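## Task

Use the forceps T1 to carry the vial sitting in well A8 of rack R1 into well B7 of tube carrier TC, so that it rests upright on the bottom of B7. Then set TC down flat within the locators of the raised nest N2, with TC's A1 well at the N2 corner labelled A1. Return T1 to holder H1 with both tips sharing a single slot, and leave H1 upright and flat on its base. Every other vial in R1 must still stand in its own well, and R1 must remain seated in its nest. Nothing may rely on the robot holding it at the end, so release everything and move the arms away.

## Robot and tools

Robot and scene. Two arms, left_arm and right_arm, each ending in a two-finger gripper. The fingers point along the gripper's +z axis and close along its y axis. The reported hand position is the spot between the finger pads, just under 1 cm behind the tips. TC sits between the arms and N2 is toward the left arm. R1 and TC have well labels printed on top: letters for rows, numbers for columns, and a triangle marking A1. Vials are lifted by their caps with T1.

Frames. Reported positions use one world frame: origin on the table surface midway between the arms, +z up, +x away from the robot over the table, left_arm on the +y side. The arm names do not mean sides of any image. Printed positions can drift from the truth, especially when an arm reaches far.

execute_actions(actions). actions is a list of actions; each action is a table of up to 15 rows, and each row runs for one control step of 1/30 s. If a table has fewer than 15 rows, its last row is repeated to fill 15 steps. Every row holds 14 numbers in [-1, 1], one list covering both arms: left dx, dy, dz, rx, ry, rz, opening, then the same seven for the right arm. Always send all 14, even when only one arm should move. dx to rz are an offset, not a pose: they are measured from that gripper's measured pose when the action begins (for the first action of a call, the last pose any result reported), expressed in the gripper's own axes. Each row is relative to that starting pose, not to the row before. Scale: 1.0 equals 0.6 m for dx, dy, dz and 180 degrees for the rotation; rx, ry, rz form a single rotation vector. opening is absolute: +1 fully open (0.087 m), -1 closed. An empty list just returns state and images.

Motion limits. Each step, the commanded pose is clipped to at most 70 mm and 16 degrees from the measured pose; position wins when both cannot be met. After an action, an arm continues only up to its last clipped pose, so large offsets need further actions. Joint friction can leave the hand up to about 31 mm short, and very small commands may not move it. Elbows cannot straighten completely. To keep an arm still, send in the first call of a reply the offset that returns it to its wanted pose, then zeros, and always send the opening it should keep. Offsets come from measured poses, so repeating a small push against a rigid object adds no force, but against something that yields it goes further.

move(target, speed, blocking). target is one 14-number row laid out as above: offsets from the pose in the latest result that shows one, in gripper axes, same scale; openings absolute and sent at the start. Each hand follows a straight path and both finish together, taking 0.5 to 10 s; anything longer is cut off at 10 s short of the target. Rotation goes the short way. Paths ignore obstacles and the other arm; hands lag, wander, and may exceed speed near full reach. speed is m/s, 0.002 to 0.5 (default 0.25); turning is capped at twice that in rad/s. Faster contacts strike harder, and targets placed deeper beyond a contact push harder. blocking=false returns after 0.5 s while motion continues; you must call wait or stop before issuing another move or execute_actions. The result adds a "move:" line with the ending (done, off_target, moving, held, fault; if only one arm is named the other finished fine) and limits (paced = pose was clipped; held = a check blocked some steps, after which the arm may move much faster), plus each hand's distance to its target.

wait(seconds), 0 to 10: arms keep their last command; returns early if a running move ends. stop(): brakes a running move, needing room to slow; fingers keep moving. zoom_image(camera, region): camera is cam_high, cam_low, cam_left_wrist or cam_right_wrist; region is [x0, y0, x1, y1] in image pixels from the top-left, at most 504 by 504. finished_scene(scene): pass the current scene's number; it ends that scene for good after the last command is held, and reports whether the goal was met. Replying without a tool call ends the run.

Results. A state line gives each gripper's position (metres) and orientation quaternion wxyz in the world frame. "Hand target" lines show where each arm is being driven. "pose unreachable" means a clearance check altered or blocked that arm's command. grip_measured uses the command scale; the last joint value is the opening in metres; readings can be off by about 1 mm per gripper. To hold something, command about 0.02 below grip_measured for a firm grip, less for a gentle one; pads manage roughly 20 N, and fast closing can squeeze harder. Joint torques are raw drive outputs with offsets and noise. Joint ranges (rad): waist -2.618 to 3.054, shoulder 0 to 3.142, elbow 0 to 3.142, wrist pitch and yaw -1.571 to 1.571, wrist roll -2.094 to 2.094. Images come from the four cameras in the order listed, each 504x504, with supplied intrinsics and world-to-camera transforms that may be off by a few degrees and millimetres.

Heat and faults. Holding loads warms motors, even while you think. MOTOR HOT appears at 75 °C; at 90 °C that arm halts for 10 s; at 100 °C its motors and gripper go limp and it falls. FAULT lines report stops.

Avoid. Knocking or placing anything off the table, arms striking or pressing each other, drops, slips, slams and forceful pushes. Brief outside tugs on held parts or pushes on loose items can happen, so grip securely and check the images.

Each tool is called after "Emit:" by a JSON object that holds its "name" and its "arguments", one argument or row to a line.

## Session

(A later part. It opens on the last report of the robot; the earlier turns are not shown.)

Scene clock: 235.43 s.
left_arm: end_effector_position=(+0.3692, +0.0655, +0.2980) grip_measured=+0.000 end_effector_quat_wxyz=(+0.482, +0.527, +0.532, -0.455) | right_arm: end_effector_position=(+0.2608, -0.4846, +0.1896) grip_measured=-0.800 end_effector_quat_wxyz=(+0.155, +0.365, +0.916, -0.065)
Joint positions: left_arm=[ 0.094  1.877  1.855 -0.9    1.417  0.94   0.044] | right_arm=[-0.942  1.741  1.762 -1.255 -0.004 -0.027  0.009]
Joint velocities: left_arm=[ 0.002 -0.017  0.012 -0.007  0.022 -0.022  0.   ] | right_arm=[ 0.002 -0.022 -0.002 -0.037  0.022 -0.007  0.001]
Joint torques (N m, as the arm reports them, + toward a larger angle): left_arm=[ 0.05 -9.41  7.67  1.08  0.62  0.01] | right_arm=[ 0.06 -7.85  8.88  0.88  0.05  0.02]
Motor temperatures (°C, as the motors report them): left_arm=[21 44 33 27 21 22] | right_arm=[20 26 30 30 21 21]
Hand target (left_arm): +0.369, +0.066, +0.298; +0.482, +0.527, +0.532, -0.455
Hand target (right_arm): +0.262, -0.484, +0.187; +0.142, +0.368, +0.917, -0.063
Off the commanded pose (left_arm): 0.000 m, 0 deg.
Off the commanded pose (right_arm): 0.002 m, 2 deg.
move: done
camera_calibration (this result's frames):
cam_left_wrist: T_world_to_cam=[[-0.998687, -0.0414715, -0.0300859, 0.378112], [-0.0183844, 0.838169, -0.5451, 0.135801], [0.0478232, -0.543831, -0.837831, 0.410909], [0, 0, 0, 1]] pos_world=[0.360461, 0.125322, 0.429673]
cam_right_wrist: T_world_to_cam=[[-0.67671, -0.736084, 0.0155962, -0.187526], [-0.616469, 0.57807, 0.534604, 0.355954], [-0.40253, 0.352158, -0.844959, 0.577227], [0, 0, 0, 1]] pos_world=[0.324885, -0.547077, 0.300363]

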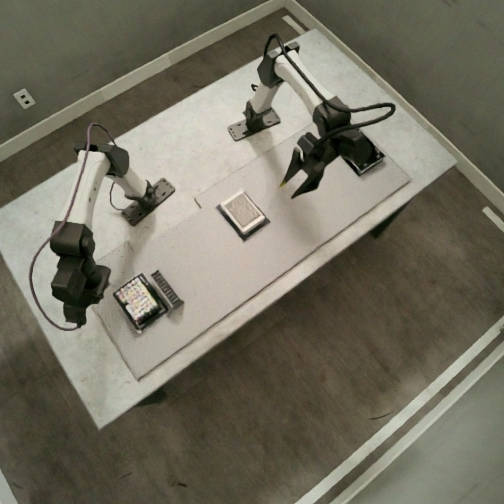

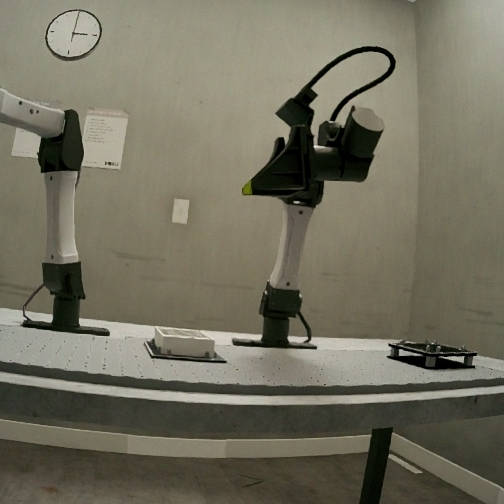

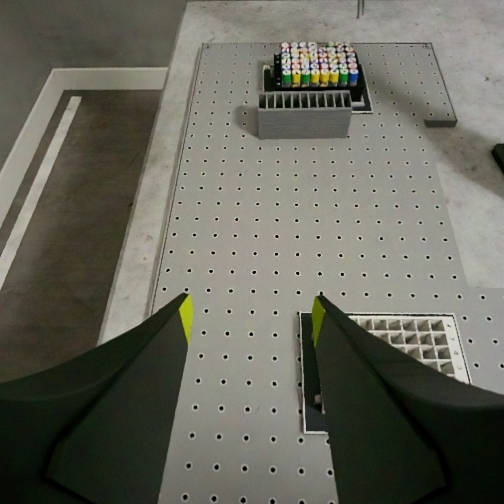

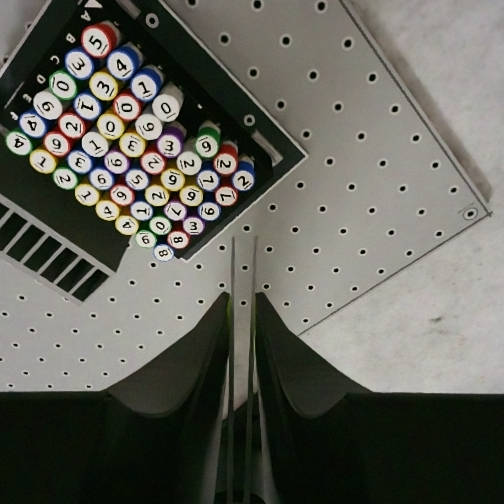

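Emit:
{"name": "move", "arguments": {
  "target": [0,0,0,0,0,0,0, -0.01,0,0.056,0,0,0,-0.80],
  "speed": 0.02
}}

Emit:
{"name": "zoom_image", "arguments": {
  "camera": "cam_left_wrist",
  "region": [300,0,400,100]
}}

Emit:
{"name": "zoom_image", "arguments": {
  "camera": "cam_right_wrist",
  "region": [180,170,304,294]
}}

Scene clock: 238.13 s.
left_arm: end_effector_position=(+0.3692, +0.0655, +0.2980) grip_measured=+0.000 end_effector_quat_wxyz=(+0.482, +0.527, +0.532, -0.455) | right_arm: end_effector_position=(+0.2728, -0.4967, +0.1746) grip_measured=-0.800 end_effector_quat_wxyz=(+0.170, +0.364, +0.913, -0.071)
Joint positions: left_arm=[ 0.094  1.877  1.855 -0.9    1.417  0.94   0.044] | right_arm=[-0.942  1.759  1.716 -1.157 -0.004 -0.027  0.009]
Joint velocities: left_arm=[-0.002 -0.002 -0.012 -0.037  0.022 -0.022 -0.   ] | right_arm=[-0.007 -0.002 -0.012 -0.022 -0.007  0.007 -0.001]
Joint torques (N m, as the arm reports them, + toward a larger angle): left_arm=[ 0.05 -9.39  7.68  1.06  0.61  0.02] | right_arm=[-0.54 -8.22  5.19  1.2  -0.07 -0.02]
Motor temperatures (°C, as the motors report them): left_arm=[21 44 33 27 21 22] | right_arm=[20 27 30 29 21 21]
Hand target (left_arm): +0.369, +0.066, +0.298; +0.482, +0.527, +0.532, -0.455
Hand target (right_arm): +0.272, -0.496, +0.160; +0.155, +0.365, +0.916, -0.065
Off the commanded pose (left_arm): 0.000 m, 0 deg.
Off the commanded pose (right_arm): 0.015 m, 2 deg.
move: off_target (right_arm)
camera_calibration (this result's frames):
cam_left_wrist: T_world_to_cam=[[-0.998687, -0.0414715, -0.0300859, 0.378112], [-0.0183844, 0.838169, -0.5451, 0.135801], [0.0478232, -0.543831, -0.837831, 0.410909], [0, 0, 0, 1]] pos_world=[0.360461, 0.125322, 0.429673]
cam_right_wrist: T_world_to_cam=[[-0.677106, -0.735687, 0.0170772, -0.187986], [-0.629074, 0.590712, 0.505297, 0.393212], [-0.381828, 0.331397, -0.862777, 0.560815], [0, 0, 0, 1]] pos_world=[0.334208, -0.556426, 0.28838]

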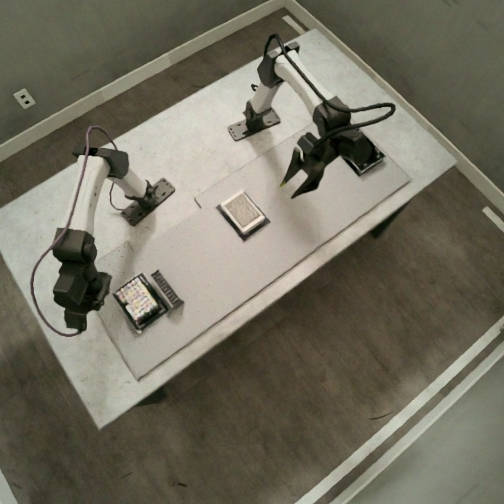

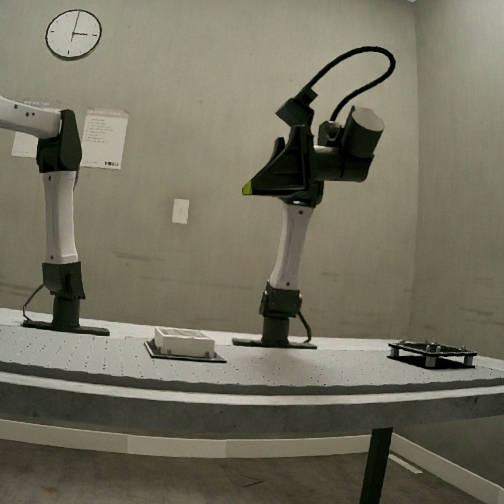

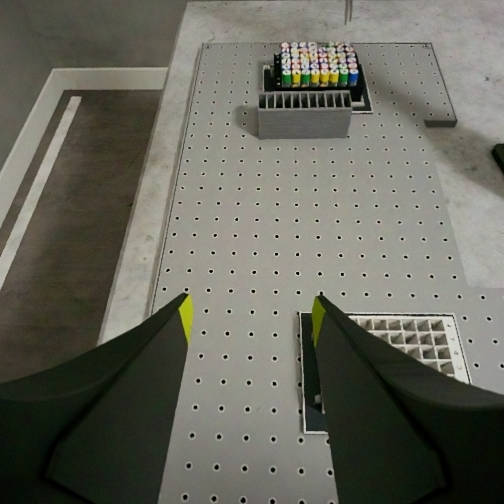

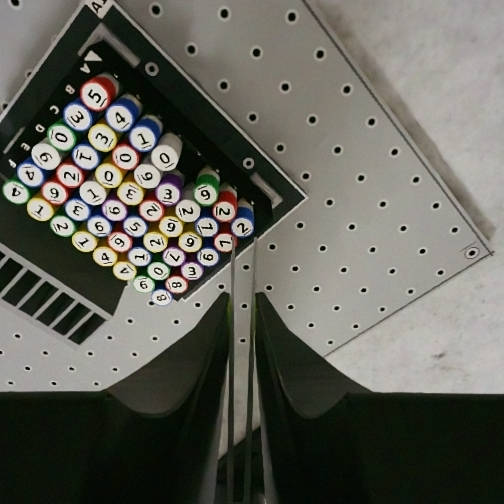

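Region (300, 0, 400, 100) of cam_left_wrist's 504x504 image, scaled by 5.040, with more detail than that image has.

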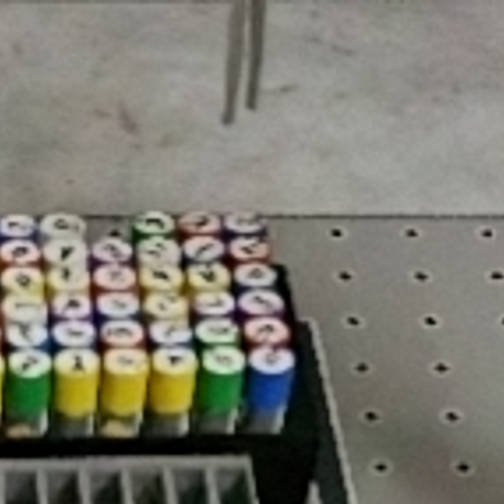

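Region (180, 170, 304, 294) of cam_right_wrist's 504x504 image, scaled by 4.065, with more detail than that image has.

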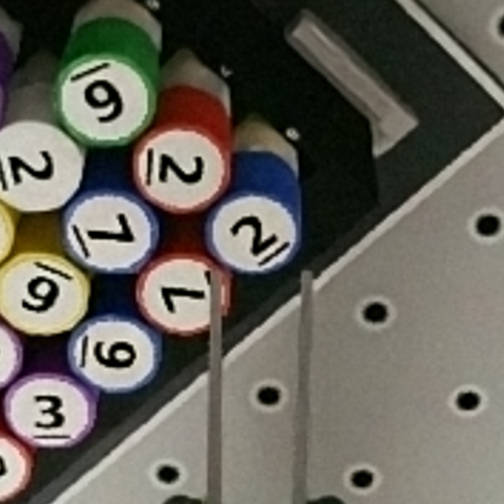

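Emit:
{"name": "move", "arguments": {
  "target": [0,0,0,0,0,0,0, 0.028,0,0.043,0,0.005,0,-0.80],
  "speed": 0.02
}}

Emit:
{"name": "zoom_image", "arguments": {
  "camera": "cam_left_wrist",
  "region": [300,0,400,100]
}}

Emit:
{"name": "zoom_image", "arguments": {
  "camera": "cam_right_wrist",
  "region": [180,170,304,294]
}}

Scene clock: 240.37 s.
left_arm: end_effector_position=(+0.3692, +0.0655, +0.2980) grip_measured=+0.000 end_effector_quat_wxyz=(+0.482, +0.527, +0.532, -0.455) | right_arm: end_effector_position=(+0.2709, -0.4948, +0.1474) grip_measured=-0.800 end_effector_quat_wxyz=(+0.163, +0.365, +0.914, -0.068)
Joint positions: left_arm=[ 0.094  1.877  1.855 -0.9    1.417  0.94   0.044] | right_arm=[-0.942  1.749  1.598 -1.064 -0.004 -0.027  0.009]
Joint velocities: left_arm=[ 0.002  0.027 -0.017  0.022  0.022 -0.037 -0.001] | right_arm=[ 0.012 -0.012 -0.022  0.081 -0.007  0.037  0.   ]
Joint torques (N m, as the arm reports them, + toward a larger angle): left_arm=[ 0.06 -9.32  7.64  1.08  0.62  0.03] | right_arm=[ -0.67 -11.24   4.99   1.15  -0.08  -0.04]
Motor temperatures (°C, as the motors report them): left_arm=[21 44 33 27 21 22] | right_arm=[20 27 30 29 21 21]
Hand target (left_arm): +0.369, +0.066, +0.298; +0.482, +0.527, +0.532, -0.455
Hand target (right_arm): +0.268, -0.493, +0.145; +0.163, +0.365, +0.914, -0.068
Off the commanded pose (left_arm): 0.000 m, 0 deg.
Off the commanded pose (right_arm): 0.005 m, 0 deg.
move: done
camera_calibration (this result's frames):
cam_left_wrist: T_world_to_cam=[[-0.998687, -0.0414715, -0.0300859, 0.378112], [-0.0183844, 0.838169, -0.5451, 0.135801], [0.0478232, -0.543831, -0.837831, 0.410909], [0, 0, 0, 1]] pos_world=[0.360461, 0.125322, 0.429673]
cam_right_wrist: T_world_to_cam=[[-0.676926, -0.735868, 0.0164214, -0.187449], [-0.62356, 0.585181, 0.518398, 0.398481], [-0.391082, 0.340677, -0.854982, 0.541961], [0, 0, 0, 1]] pos_world=[0.333539, -0.555756, 0.259874]

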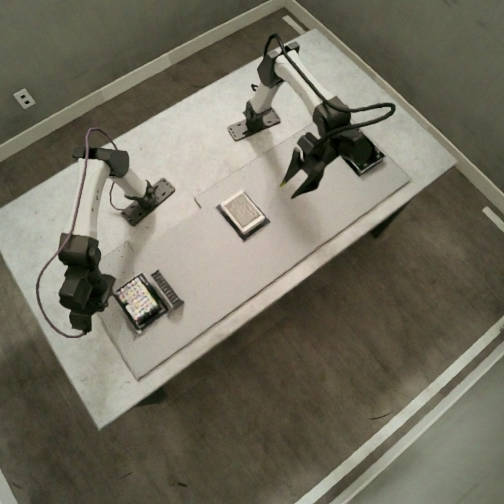

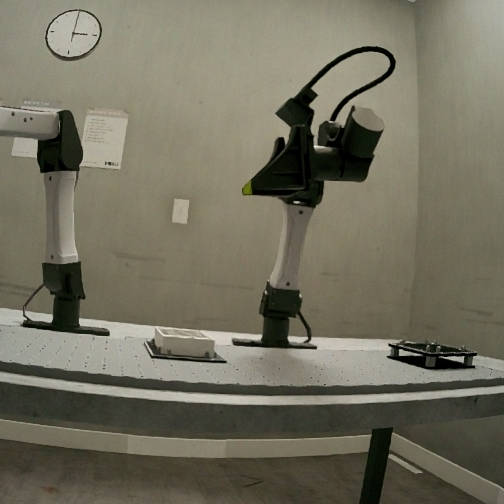

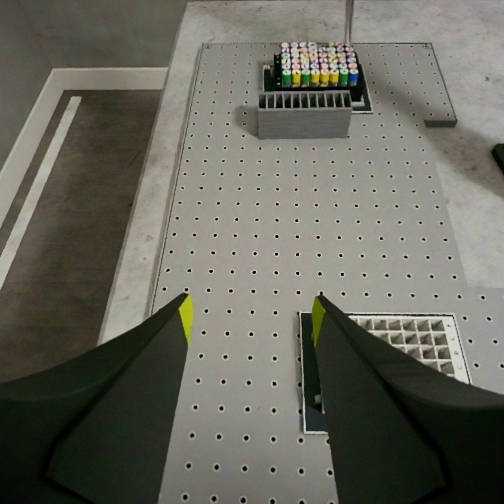

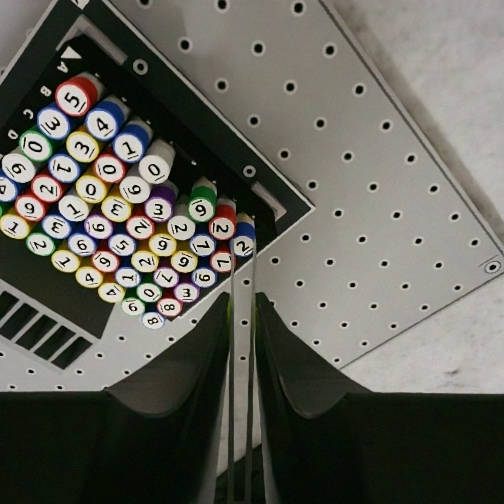

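Region (300, 0, 400, 100) of cam_left_wrist's 504x504 image, scaled by 5.040, with more detail than that image has.

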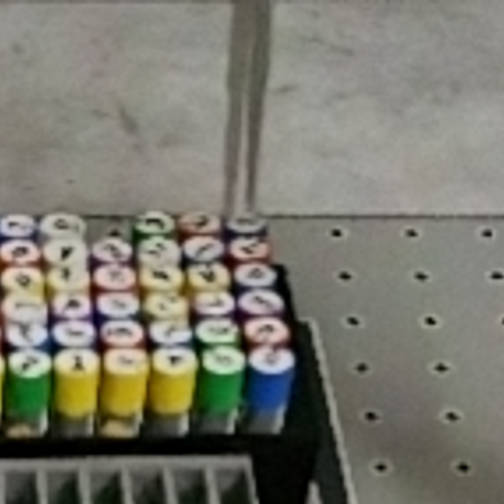

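Region (180, 170, 304, 294) of cam_right_wrist's 504x504 image, scaled by 4.065, with more detail than that image has.

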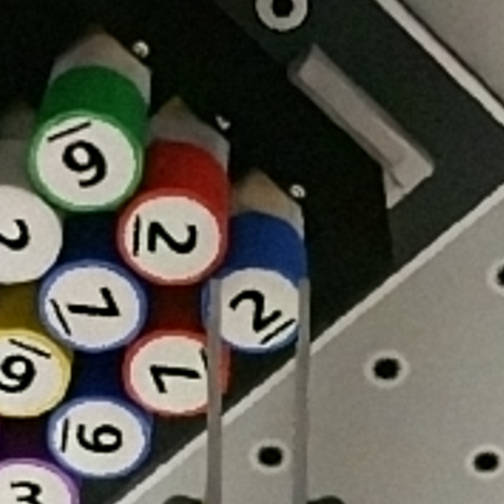

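Emit:
{"name": "move", "arguments": {
  "target": [0,0,0,0,0,0,0, 0.012,0.004,-0.002,0,0,0,-0.78],
  "speed": 0.01
}}

Emit:
{"name": "zoom_image", "arguments": {
  "camera": "cam_right_wrist",
  "region": [180,170,304,294]
}}

Scene clock: 241.83 s.
left_arm: end_effector_position=(+0.3692, +0.0655, +0.2980) grip_measured=+0.000 end_effector_quat_wxyz=(+0.482, +0.527, +0.532, -0.455) | right_arm: end_effector_position=(+0.2694, -0.4933, +0.1491) grip_measured=-0.780 end_effector_quat_wxyz=(+0.166, +0.364, +0.914, -0.069)
Joint positions: left_arm=[ 0.094  1.877  1.855 -0.9    1.417  0.94   0.044] | right_arm=[-0.942  1.735  1.587 -1.061 -0.004 -0.027  0.01 ]
Joint velocities: left_arm=[ 0.012  0.007 -0.007  0.022  0.051 -0.007  0.   ] | right_arm=[-0.002 -0.002 -0.007  0.066 -0.037 -0.022  0.001]
Joint torques (N m, as the arm reports them, + toward a larger angle): left_arm=[ 0.03 -9.47  7.77  1.09  0.6   0.02] | right_arm=[ -0.05 -11.24   5.21   1.14  -0.05   0.02]
Motor temperatures (°C, as the motors report them): left_arm=[21 44 33 27 21 22] | right_arm=[20 28 29 29 21 21]
Hand target (left_arm): +0.369, +0.066, +0.298; +0.482, +0.527, +0.532, -0.455
Hand target (right_arm): +0.267, -0.488, +0.146; +0.163, +0.365, +0.914, -0.068
Off the commanded pose (left_arm): 0.000 m, 0 deg.
Off the commanded pose (right_arm): 0.006 m, 0 deg.
move: done
camera_calibration (this result's frames):
cam_left_wrist: T_world_to_cam=[[-0.998687, -0.0414715, -0.0300859, 0.378112], [-0.0183844, 0.838169, -0.5451, 0.135801], [0.0478232, -0.543831, -0.837831, 0.410909], [0, 0, 0, 1]] pos_world=[0.360461, 0.125322, 0.429673]
cam_right_wrist: T_world_to_cam=[[-0.676992, -0.735801, 0.0166678, -0.187371], [-0.625644, 0.587272, 0.513499, 0.398137], [-0.387622, 0.337207, -0.857928, 0.540065], [0, 0, 0, 1]] pos_world=[0.331585, -0.553796, 0.262017]

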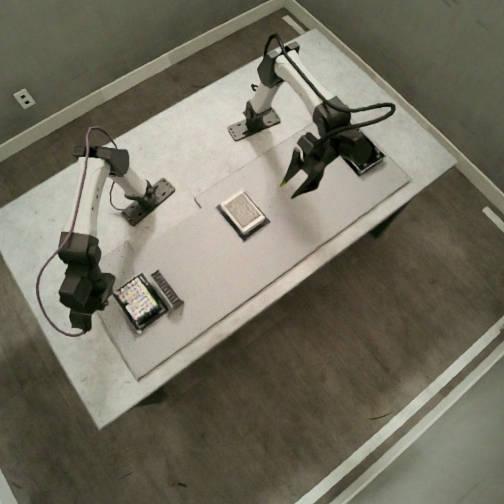

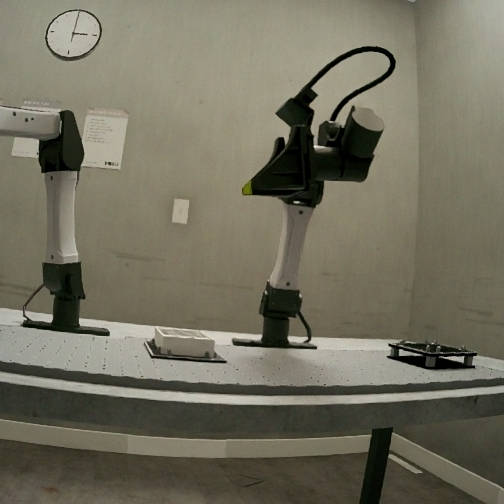

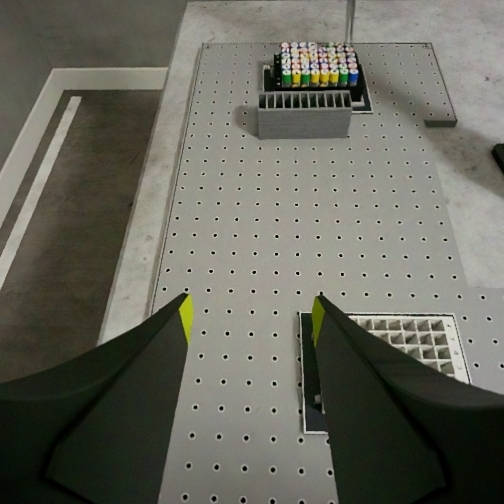

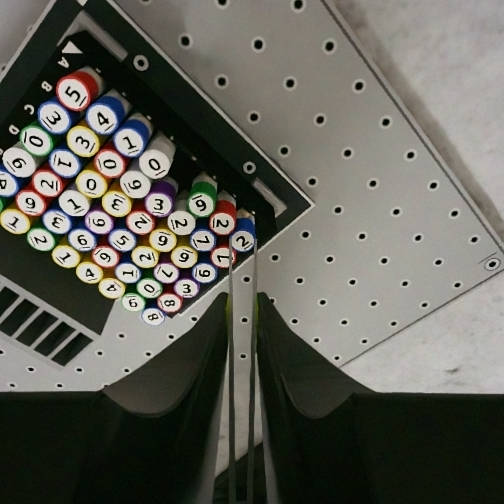

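Region (180, 170, 304, 294) of cam_right_wrist's 504x504 image, scaled by 4.065, with more detail than that image has.

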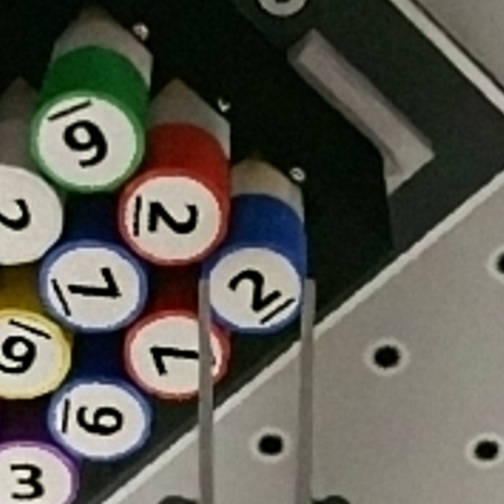

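Good. Down ~14 mm, slightly back.

Emit:
{"name": "move", "arguments": {
  "target": [0,0,0,0,0,0,0, 0.016,0,0.021,0,0.003,0,-0.78],
  "speed": 0.015
}}

Emit:
{"name": "zoom_image", "arguments": {
  "camera": "cam_right_wrist",
  "region": [180,170,304,294]
}}

Emit:
{"name": "zoom_image", "arguments": {
  "camera": "cam_left_wrist",
  "region": [300,0,400,100]
}}

Scene clock: 243.57 s.
left_arm: end_effector_position=(+0.3692, +0.0655, +0.2980) grip_measured=+0.000 end_effector_quat_wxyz=(+0.482, +0.527, +0.532, -0.455) | right_arm: end_effector_position=(+0.2725, -0.4964, +0.1404) grip_measured=-0.780 end_effector_quat_wxyz=(+0.173, +0.364, +0.912, -0.072)
Joint positions: left_arm=[ 0.094  1.877  1.855 -0.9    1.417  0.94   0.044] | right_arm=[-0.942  1.735  1.55  -1.009 -0.004 -0.027  0.01 ]
Joint velocities: left_arm=[ 0.007 -0.007 -0.017 -0.051  0.022 -0.051  0.   ] | right_arm=[-0.012 -0.017 -0.002 -0.037 -0.007  0.037 -0.001]
Joint torques (N m, as the arm reports them, + toward a larger angle): left_arm=[ 0.13 -9.49  7.74  1.09  0.66  0.04] | right_arm=[ -0.71 -10.87   4.56   1.08  -0.02  -0.05]
Motor temperatures (°C, as the motors report them): left_arm=[21 44 33 27 21 22] | right_arm=[20 28 29 29 21 21]
Hand target (left_arm): +0.369, +0.066, +0.298; +0.482, +0.527, +0.532, -0.455
Hand target (right_arm): +0.266, -0.490, +0.134; +0.161, +0.365, +0.915, -0.067
Off the commanded pose (left_arm): 0.000 m, 0 deg.
Off the commanded pose (right_arm): 0.011 m, 1 deg.
move: off_target (right_arm)
camera_calibration (this result's frames):
cam_left_wrist: T_world_to_cam=[[-0.998687, -0.0414715, -0.0300859, 0.378112], [-0.0183844, 0.838169, -0.5451, 0.135801], [0.0478232, -0.543831, -0.837831, 0.410909], [0, 0, 0, 1]] pos_world=[0.360461, 0.125322, 0.429673]
cam_right_wrist: T_world_to_cam=[[-0.677171, -0.735622, 0.0173059, -0.187367], [-0.630971, 0.592614, 0.500683, 0.412233], [-0.378569, 0.328129, -0.865458, 0.528979], [0, 0, 0, 1]] pos_world=[0.333483, -0.5557, 0.254653]

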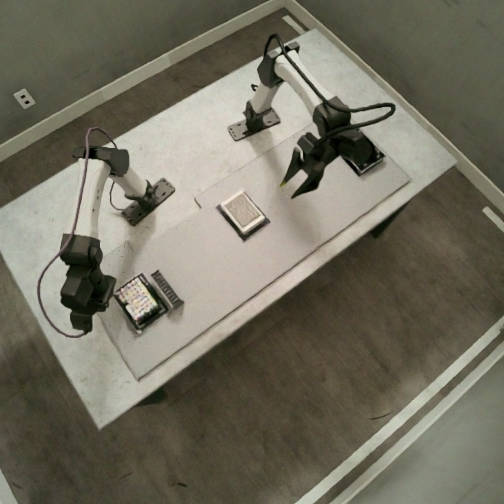

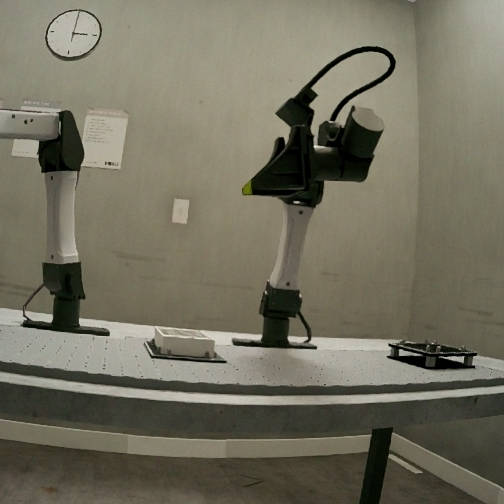

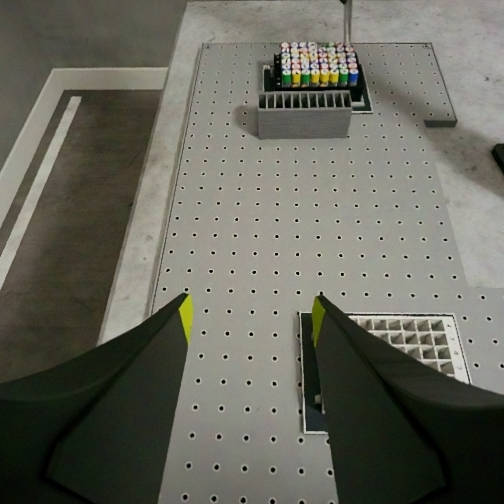

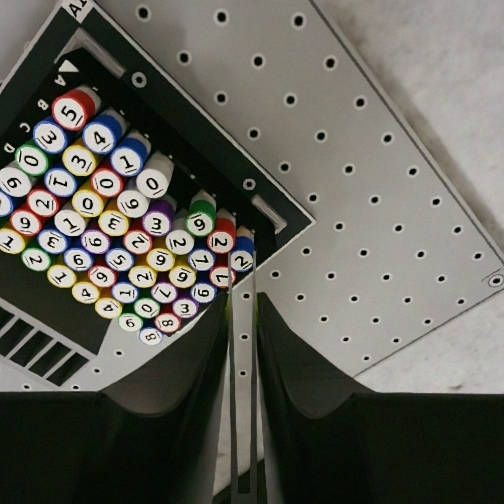

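Region (180, 170, 304, 294) of cam_right_wrist's 504x504 image, scaled by 4.065, with more detail than that image has.

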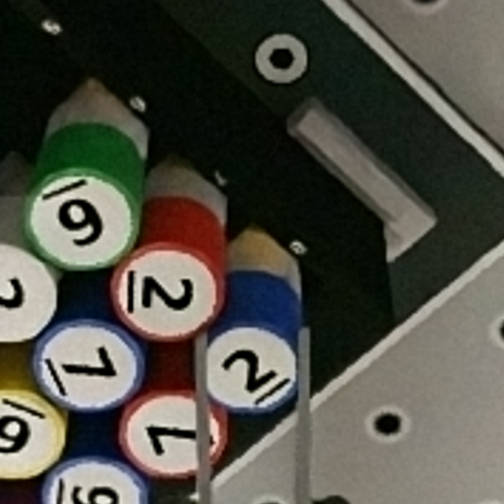

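Region (300, 0, 400, 100) of cam_left_wrist's 504x504 image, scaled by 5.040, with more detail than that image has.

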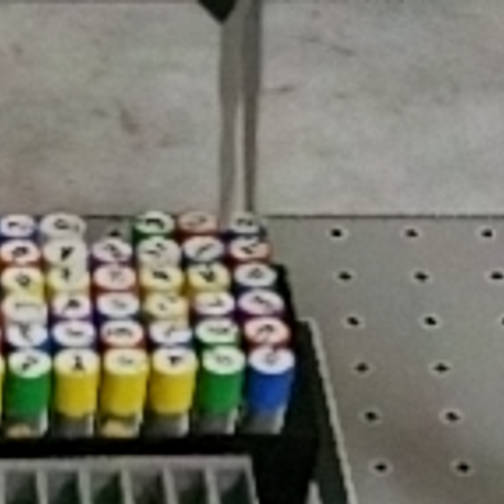

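Emit:
{"name": "move", "arguments": {
  "target": [0,0,0,0,0,0,0, 0.014,0,0,0,0,0,-0.80],
  "speed": 0.01
}}

Emit:
{"name": "move", "arguments": {
  "target": [0,0,0,0,0,0,0, 0,0,0,0,0,0,-0.83]
}}

Emit:
{"name": "move", "arguments": {
  "target": [0,0,0,0,0,0,0, -0.03,0,-0.095,0,0,0,-0.83],
  "speed": 0.02
}}

Emit:
{"name": "zoom_image", "arguments": {
  "camera": "cam_left_wrist",
  "region": [300,0,400,100]
}}

Scene clock: 245.27 s.
left_arm: end_effector_position=(+0.3692, +0.0655, +0.2980) grip_measured=+0.000 end_effector_quat_wxyz=(+0.482, +0.527, +0.532, -0.455) | right_arm: end_effector_position=(+0.2703, -0.4941, +0.1407) grip_measured=-0.800 end_effector_quat_wxyz=(+0.174, +0.364, +0.912, -0.073)
Joint positions: left_arm=[ 0.094  1.877  1.855 -0.9    1.417  0.94   0.044] | right_arm=[-0.942  1.719  1.532 -1.003 -0.004 -0.027  0.009]
Joint velocities: left_arm=[-0.002 -0.007  0.007  0.051  0.037 -0.022 -0.   ] | right_arm=[-0.002 -0.007  0.002  0.007 -0.022 -0.066  0.   ]
Joint torques (N m, as the arm reports them, + toward a larger angle): left_arm=[ 0.03 -9.48  7.68  1.08  0.59  0.02] | right_arm=[ -0.53 -10.89   4.82   1.22  -0.05  -0.05]
Motor temperatures (°C, as the motors report them): left_arm=[21 44 33 27 21 22] | right_arm=[20 29 29 29 21 21]
Hand target (left_arm): +0.369, +0.066, +0.298; +0.482, +0.527, +0.532, -0.455
Hand target (right_arm): +0.267, -0.491, +0.137; +0.173, +0.364, +0.912, -0.072
Off the commanded pose (left_arm): 0.000 m, 0 deg.
Off the commanded pose (right_arm): 0.006 m, 0 deg.
move: done
camera_calibration (this result's frames):
cam_left_wrist: T_world_to_cam=[[-0.998687, -0.0414715, -0.0300859, 0.378112], [-0.0183844, 0.838169, -0.5451, 0.135801], [0.0478232, -0.543831, -0.837831, 0.410909], [0, 0, 0, 1]] pos_world=[0.360461, 0.125322, 0.429673]
cam_right_wrist: T_world_to_cam=[[-0.677218, -0.735575, 0.0174689, -0.187222], [-0.632315, 0.593962, 0.497379, 0.410812], [-0.376236, 0.325788, -0.867357, 0.526107], [0, 0, 0, 1]] pos_world=[0.330913, -0.553122, 0.255264]

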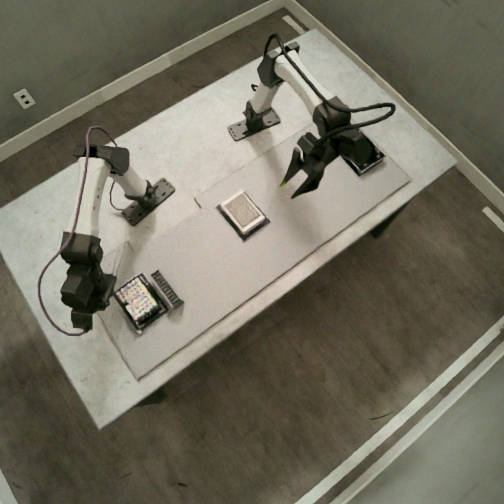

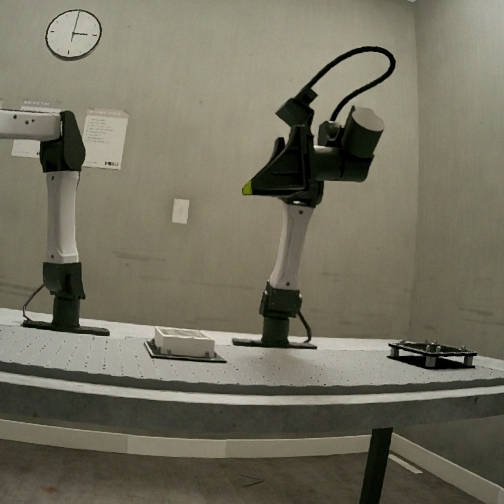

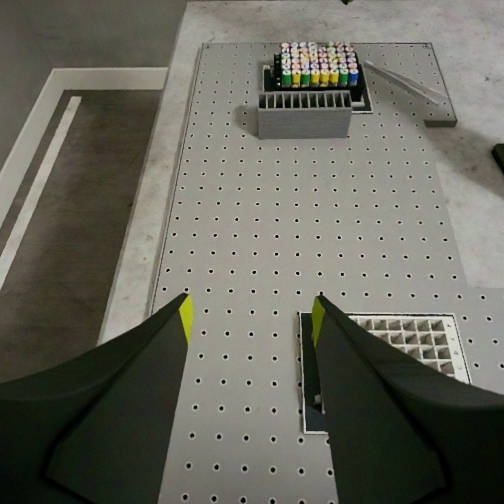

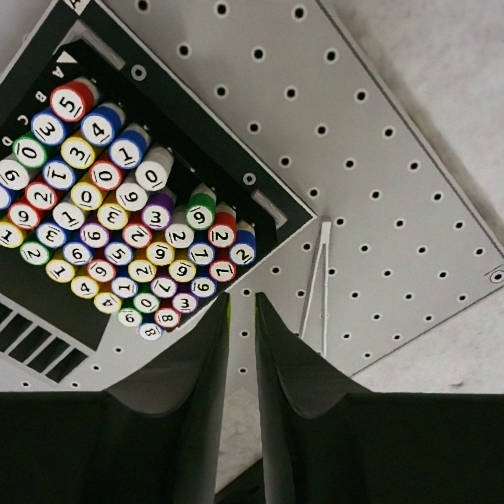

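Scene clock: 245.77 s.
left_arm: end_effector_position=(+0.3692, +0.0655, +0.2980) grip_measured=+0.000 end_effector_quat_wxyz=(+0.482, +0.527, +0.532, -0.455) | right_arm: end_effector_position=(+0.2703, -0.4941, +0.1407) grip_measured=-0.830 end_effector_quat_wxyz=(+0.174, +0.364, +0.912, -0.073)
Joint positions: left_arm=[ 0.094  1.877  1.855 -0.9    1.417  0.94   0.044] | right_arm=[-0.942  1.719  1.532 -1.003 -0.004 -0.027  0.007]
Joint velocities: left_arm=[ 0.007 -0.007 -0.012  0.022 -0.022 -0.007  0.001] | right_arm=[ 0.007 -0.007  0.002 -0.022  0.007 -0.007 -0.   ]
Joint torques (N m, as the arm reports them, + toward a larger angle): left_arm=[ 0.03 -9.47  7.71  1.11  0.6   0.03] | right_arm=[-0.7  -9.84  7.54  1.13 -0.05 -0.07]
Motor temperatures (°C, as the motors report them): left_arm=[21 44 33 27 21 22] | right_arm=[20 29 29 29 21 21]
Hand target (left_arm): +0.369, +0.066, +0.298; +0.482, +0.527, +0.532, -0.455
Hand target (right_arm): +0.270, -0.494, +0.141; +0.174, +0.364, +0.912, -0.073
Off the commanded pose (left_arm): 0.000 m, 0 deg.
Off the commanded pose (right_arm): 0.000 m, 0 deg.
move: done
camera_calibration (this result's frames):
cam_left_wrist: T_world_to_cam=[[-0.998687, -0.0414715, -0.0300859, 0.378112], [-0.0183844, 0.838169, -0.5451, 0.135801], [0.0478232, -0.543831, -0.837831, 0.410909], [0, 0, 0, 1]] pos_world=[0.360461, 0.125322, 0.429673]
cam_right_wrist: T_world_to_cam=[[-0.677218, -0.735575, 0.0174689, -0.187222], [-0.632315, 0.593962, 0.497379, 0.410812], [-0.376236, 0.325788, -0.867357, 0.526107], [0, 0, 0, 1]] pos_world=[0.330913, -0.553122, 0.255264]

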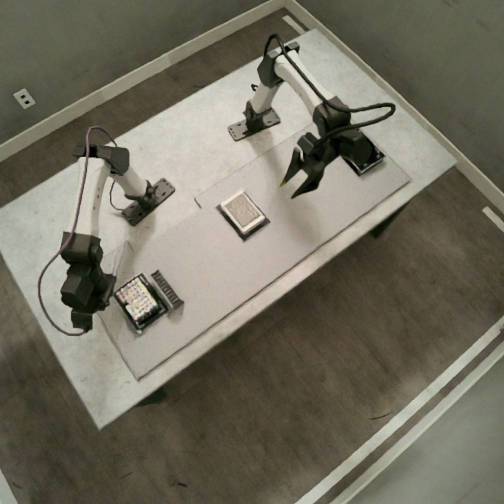

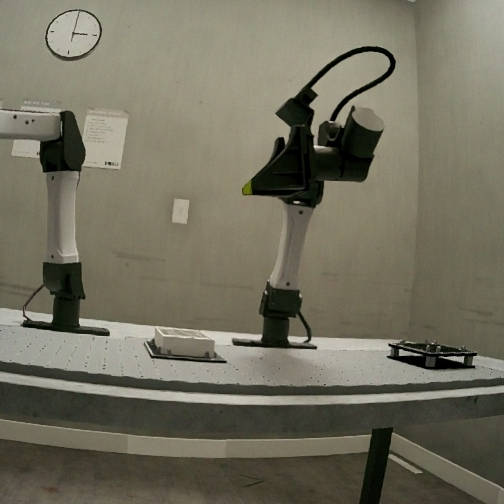

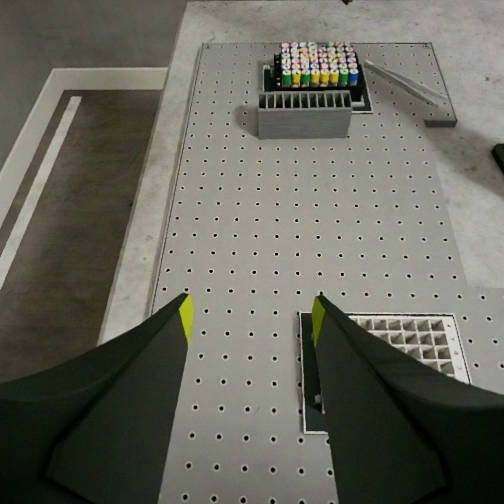

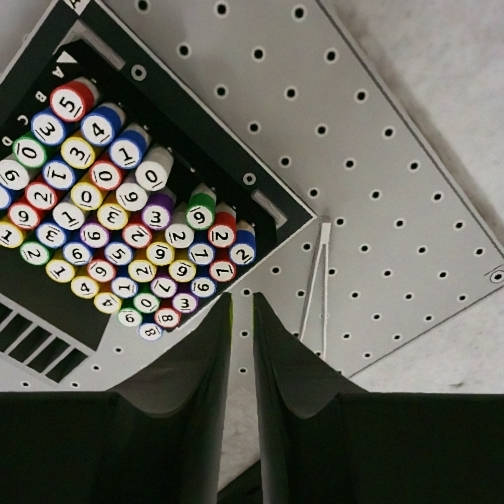

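Scene clock: 249.00 s.
left_arm: end_effector_position=(+0.3692, +0.0655, +0.2980) grip_measured=+0.000 end_effector_quat_wxyz=(+0.482, +0.527, +0.532, -0.455) | right_arm: end_effector_position=(+0.2677, -0.4915, +0.2040) grip_measured=-0.830 end_effector_quat_wxyz=(+0.188, +0.363, +0.909, -0.079)
Joint positions: left_arm=[ 0.094  1.877  1.855 -0.9    1.417  0.94   0.044] | right_arm=[-0.942  1.719  1.78  -1.222 -0.004 -0.027  0.007]
Joint velocities: left_arm=[-0.007 -0.002 -0.002  0.022 -0.051  0.051 -0.   ] | right_arm=[-0.002 -0.022 -0.017 -0.081  0.007  0.022 -0.   ]
Joint torques (N m, as the arm reports them, + toward a larger angle): left_arm=[ 0.06 -9.45  7.73  1.09  0.61  0.  ] | right_arm=[-0.34 -7.67  8.74  1.   -0.05 -0.02]
Motor temperatures (°C, as the motors report them): left_arm=[21 44 33 27 21 22] | right_arm=[20 29 29 28 21 21]
Hand target (left_arm): +0.369, +0.066, +0.298; +0.482, +0.527, +0.532, -0.455
Hand target (right_arm): +0.268, -0.491, +0.200; +0.175, +0.364, +0.912, -0.073
Off the commanded pose (left_arm): 0.000 m, 0 deg.
Off the commanded pose (right_arm): 0.004 m, 2 deg.
move: done
camera_calibration (this result's frames):
cam_left_wrist: T_world_to_cam=[[-0.998687, -0.0414715, -0.0300859, 0.378112], [-0.0183844, 0.838169, -0.5451, 0.135801], [0.0478232, -0.543831, -0.837831, 0.410909], [0, 0, 0, 1]] pos_world=[0.360461, 0.125322, 0.429673]
cam_right_wrist: T_world_to_cam=[[-0.677598, -0.735194, 0.0187314, -0.188139], [-0.642493, 0.604169, 0.471363, 0.389173], [-0.35786, 0.30736, -0.88174, 0.568152], [0, 0, 0, 1]] pos_world=[0.325877, -0.548072, 0.321044]

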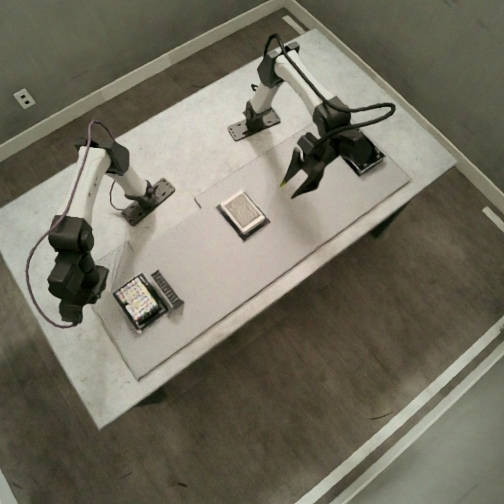

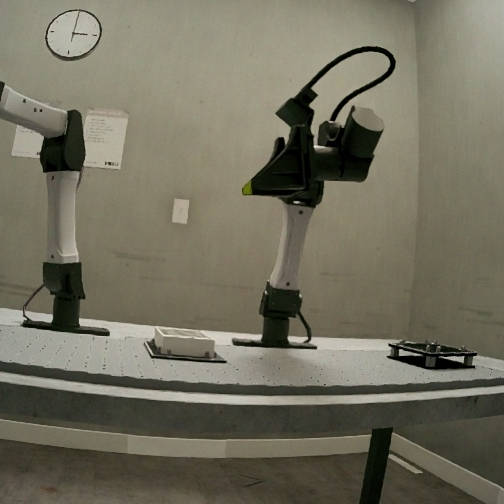

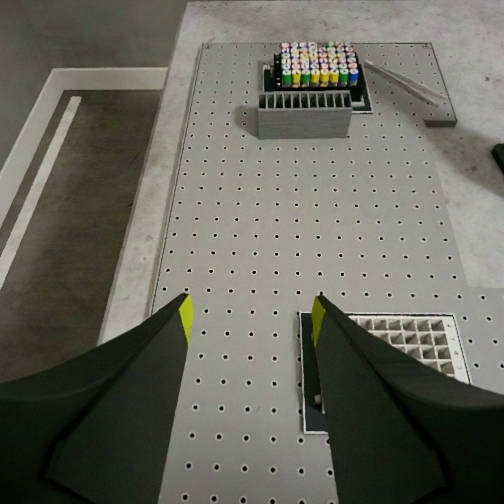

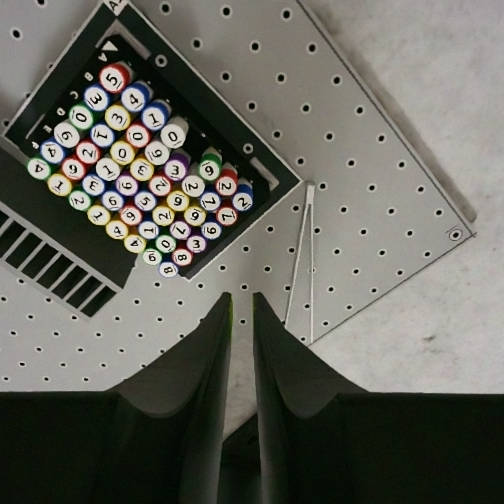

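Region (300, 0, 400, 100) of cam_left_wrist's 504x504 image, scaled by 5.040, with more detail than that image has.

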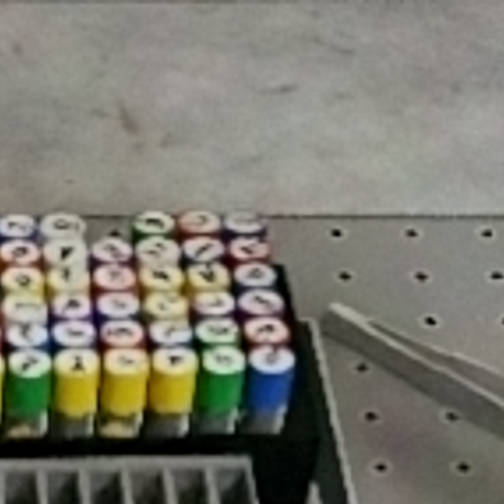

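Emit:
{"name": "move", "arguments": {
  "target": [0,0,0,0,0,0,0, 0.204,-0.087,0.22,0,0,0,-0.4],
  "speed": 0.08
}}

Scene clock: 252.60 s.
left_arm: end_effector_position=(+0.3692, +0.0655, +0.2980) grip_measured=+0.000 end_effector_quat_wxyz=(+0.482, +0.527, +0.532, -0.455) | right_arm: end_effector_position=(+0.1903, -0.4929, +0.0394) grip_measured=-0.400 end_effector_quat_wxyz=(+0.187, +0.364, +0.908, -0.085)
Joint positions: left_arm=[ 0.094  1.877  1.855 -0.9    1.417  0.94   0.044] | right_arm=[-1.135  1.558  0.941 -0.546 -0.07  -0.203  0.026]
Joint velocities: left_arm=[-0.007 -0.027  0.007 -0.007  0.051 -0.022  0.   ] | right_arm=[ 0.002 -0.007 -0.002  0.022 -0.007  0.007  0.001]
Joint torques (N m, as the arm reports them, + toward a larger angle): left_arm=[ 0.05 -9.44  7.79  1.09  0.63  0.02] | right_arm=[-1.34 -8.47  4.91  1.22 -0.16 -0.15]
Motor temperatures (°C, as the motors report them): left_arm=[21 44 33 27 21 22] | right_arm=[20 29 29 28 21 21]
Hand target (left_arm): +0.369, +0.066, +0.298; +0.482, +0.527, +0.532, -0.455
Hand target (right_arm): +0.187, -0.489, +0.035; +0.187, +0.362, +0.909, -0.081
Off the commanded pose (left_arm): 0.000 m, 0 deg.
Off the commanded pose (right_arm): 0.007 m, 1 deg.
move: done
camera_calibration (this result's frames):
cam_left_wrist: T_world_to_cam=[[-0.998687, -0.0414715, -0.0300859, 0.378112], [-0.0183844, 0.838169, -0.5451, 0.135801], [0.0478232, -0.543831, -0.837831, 0.410909], [0, 0, 0, 1]] pos_world=[0.360461, 0.125322, 0.429673]
cam_right_wrist: T_world_to_cam=[[-0.681677, -0.731076, 0.0290562, -0.236125], [-0.636686, 0.612295, 0.468749, 0.420913], [-0.360482, 0.301036, -0.882853, 0.393102], [0, 0, 0, 1]] pos_world=[0.248735, -0.548686, 0.15661]

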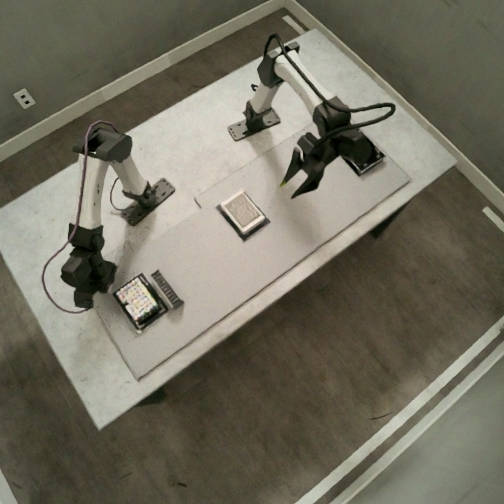

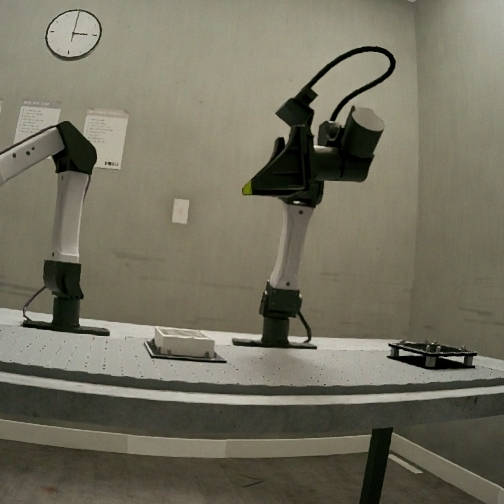

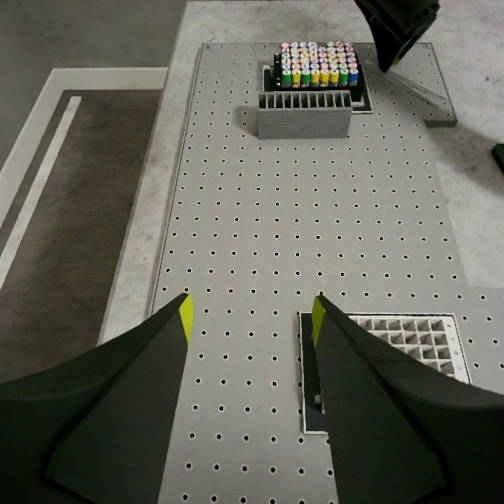

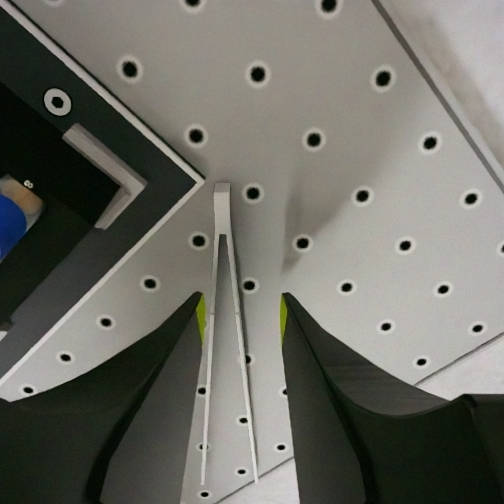

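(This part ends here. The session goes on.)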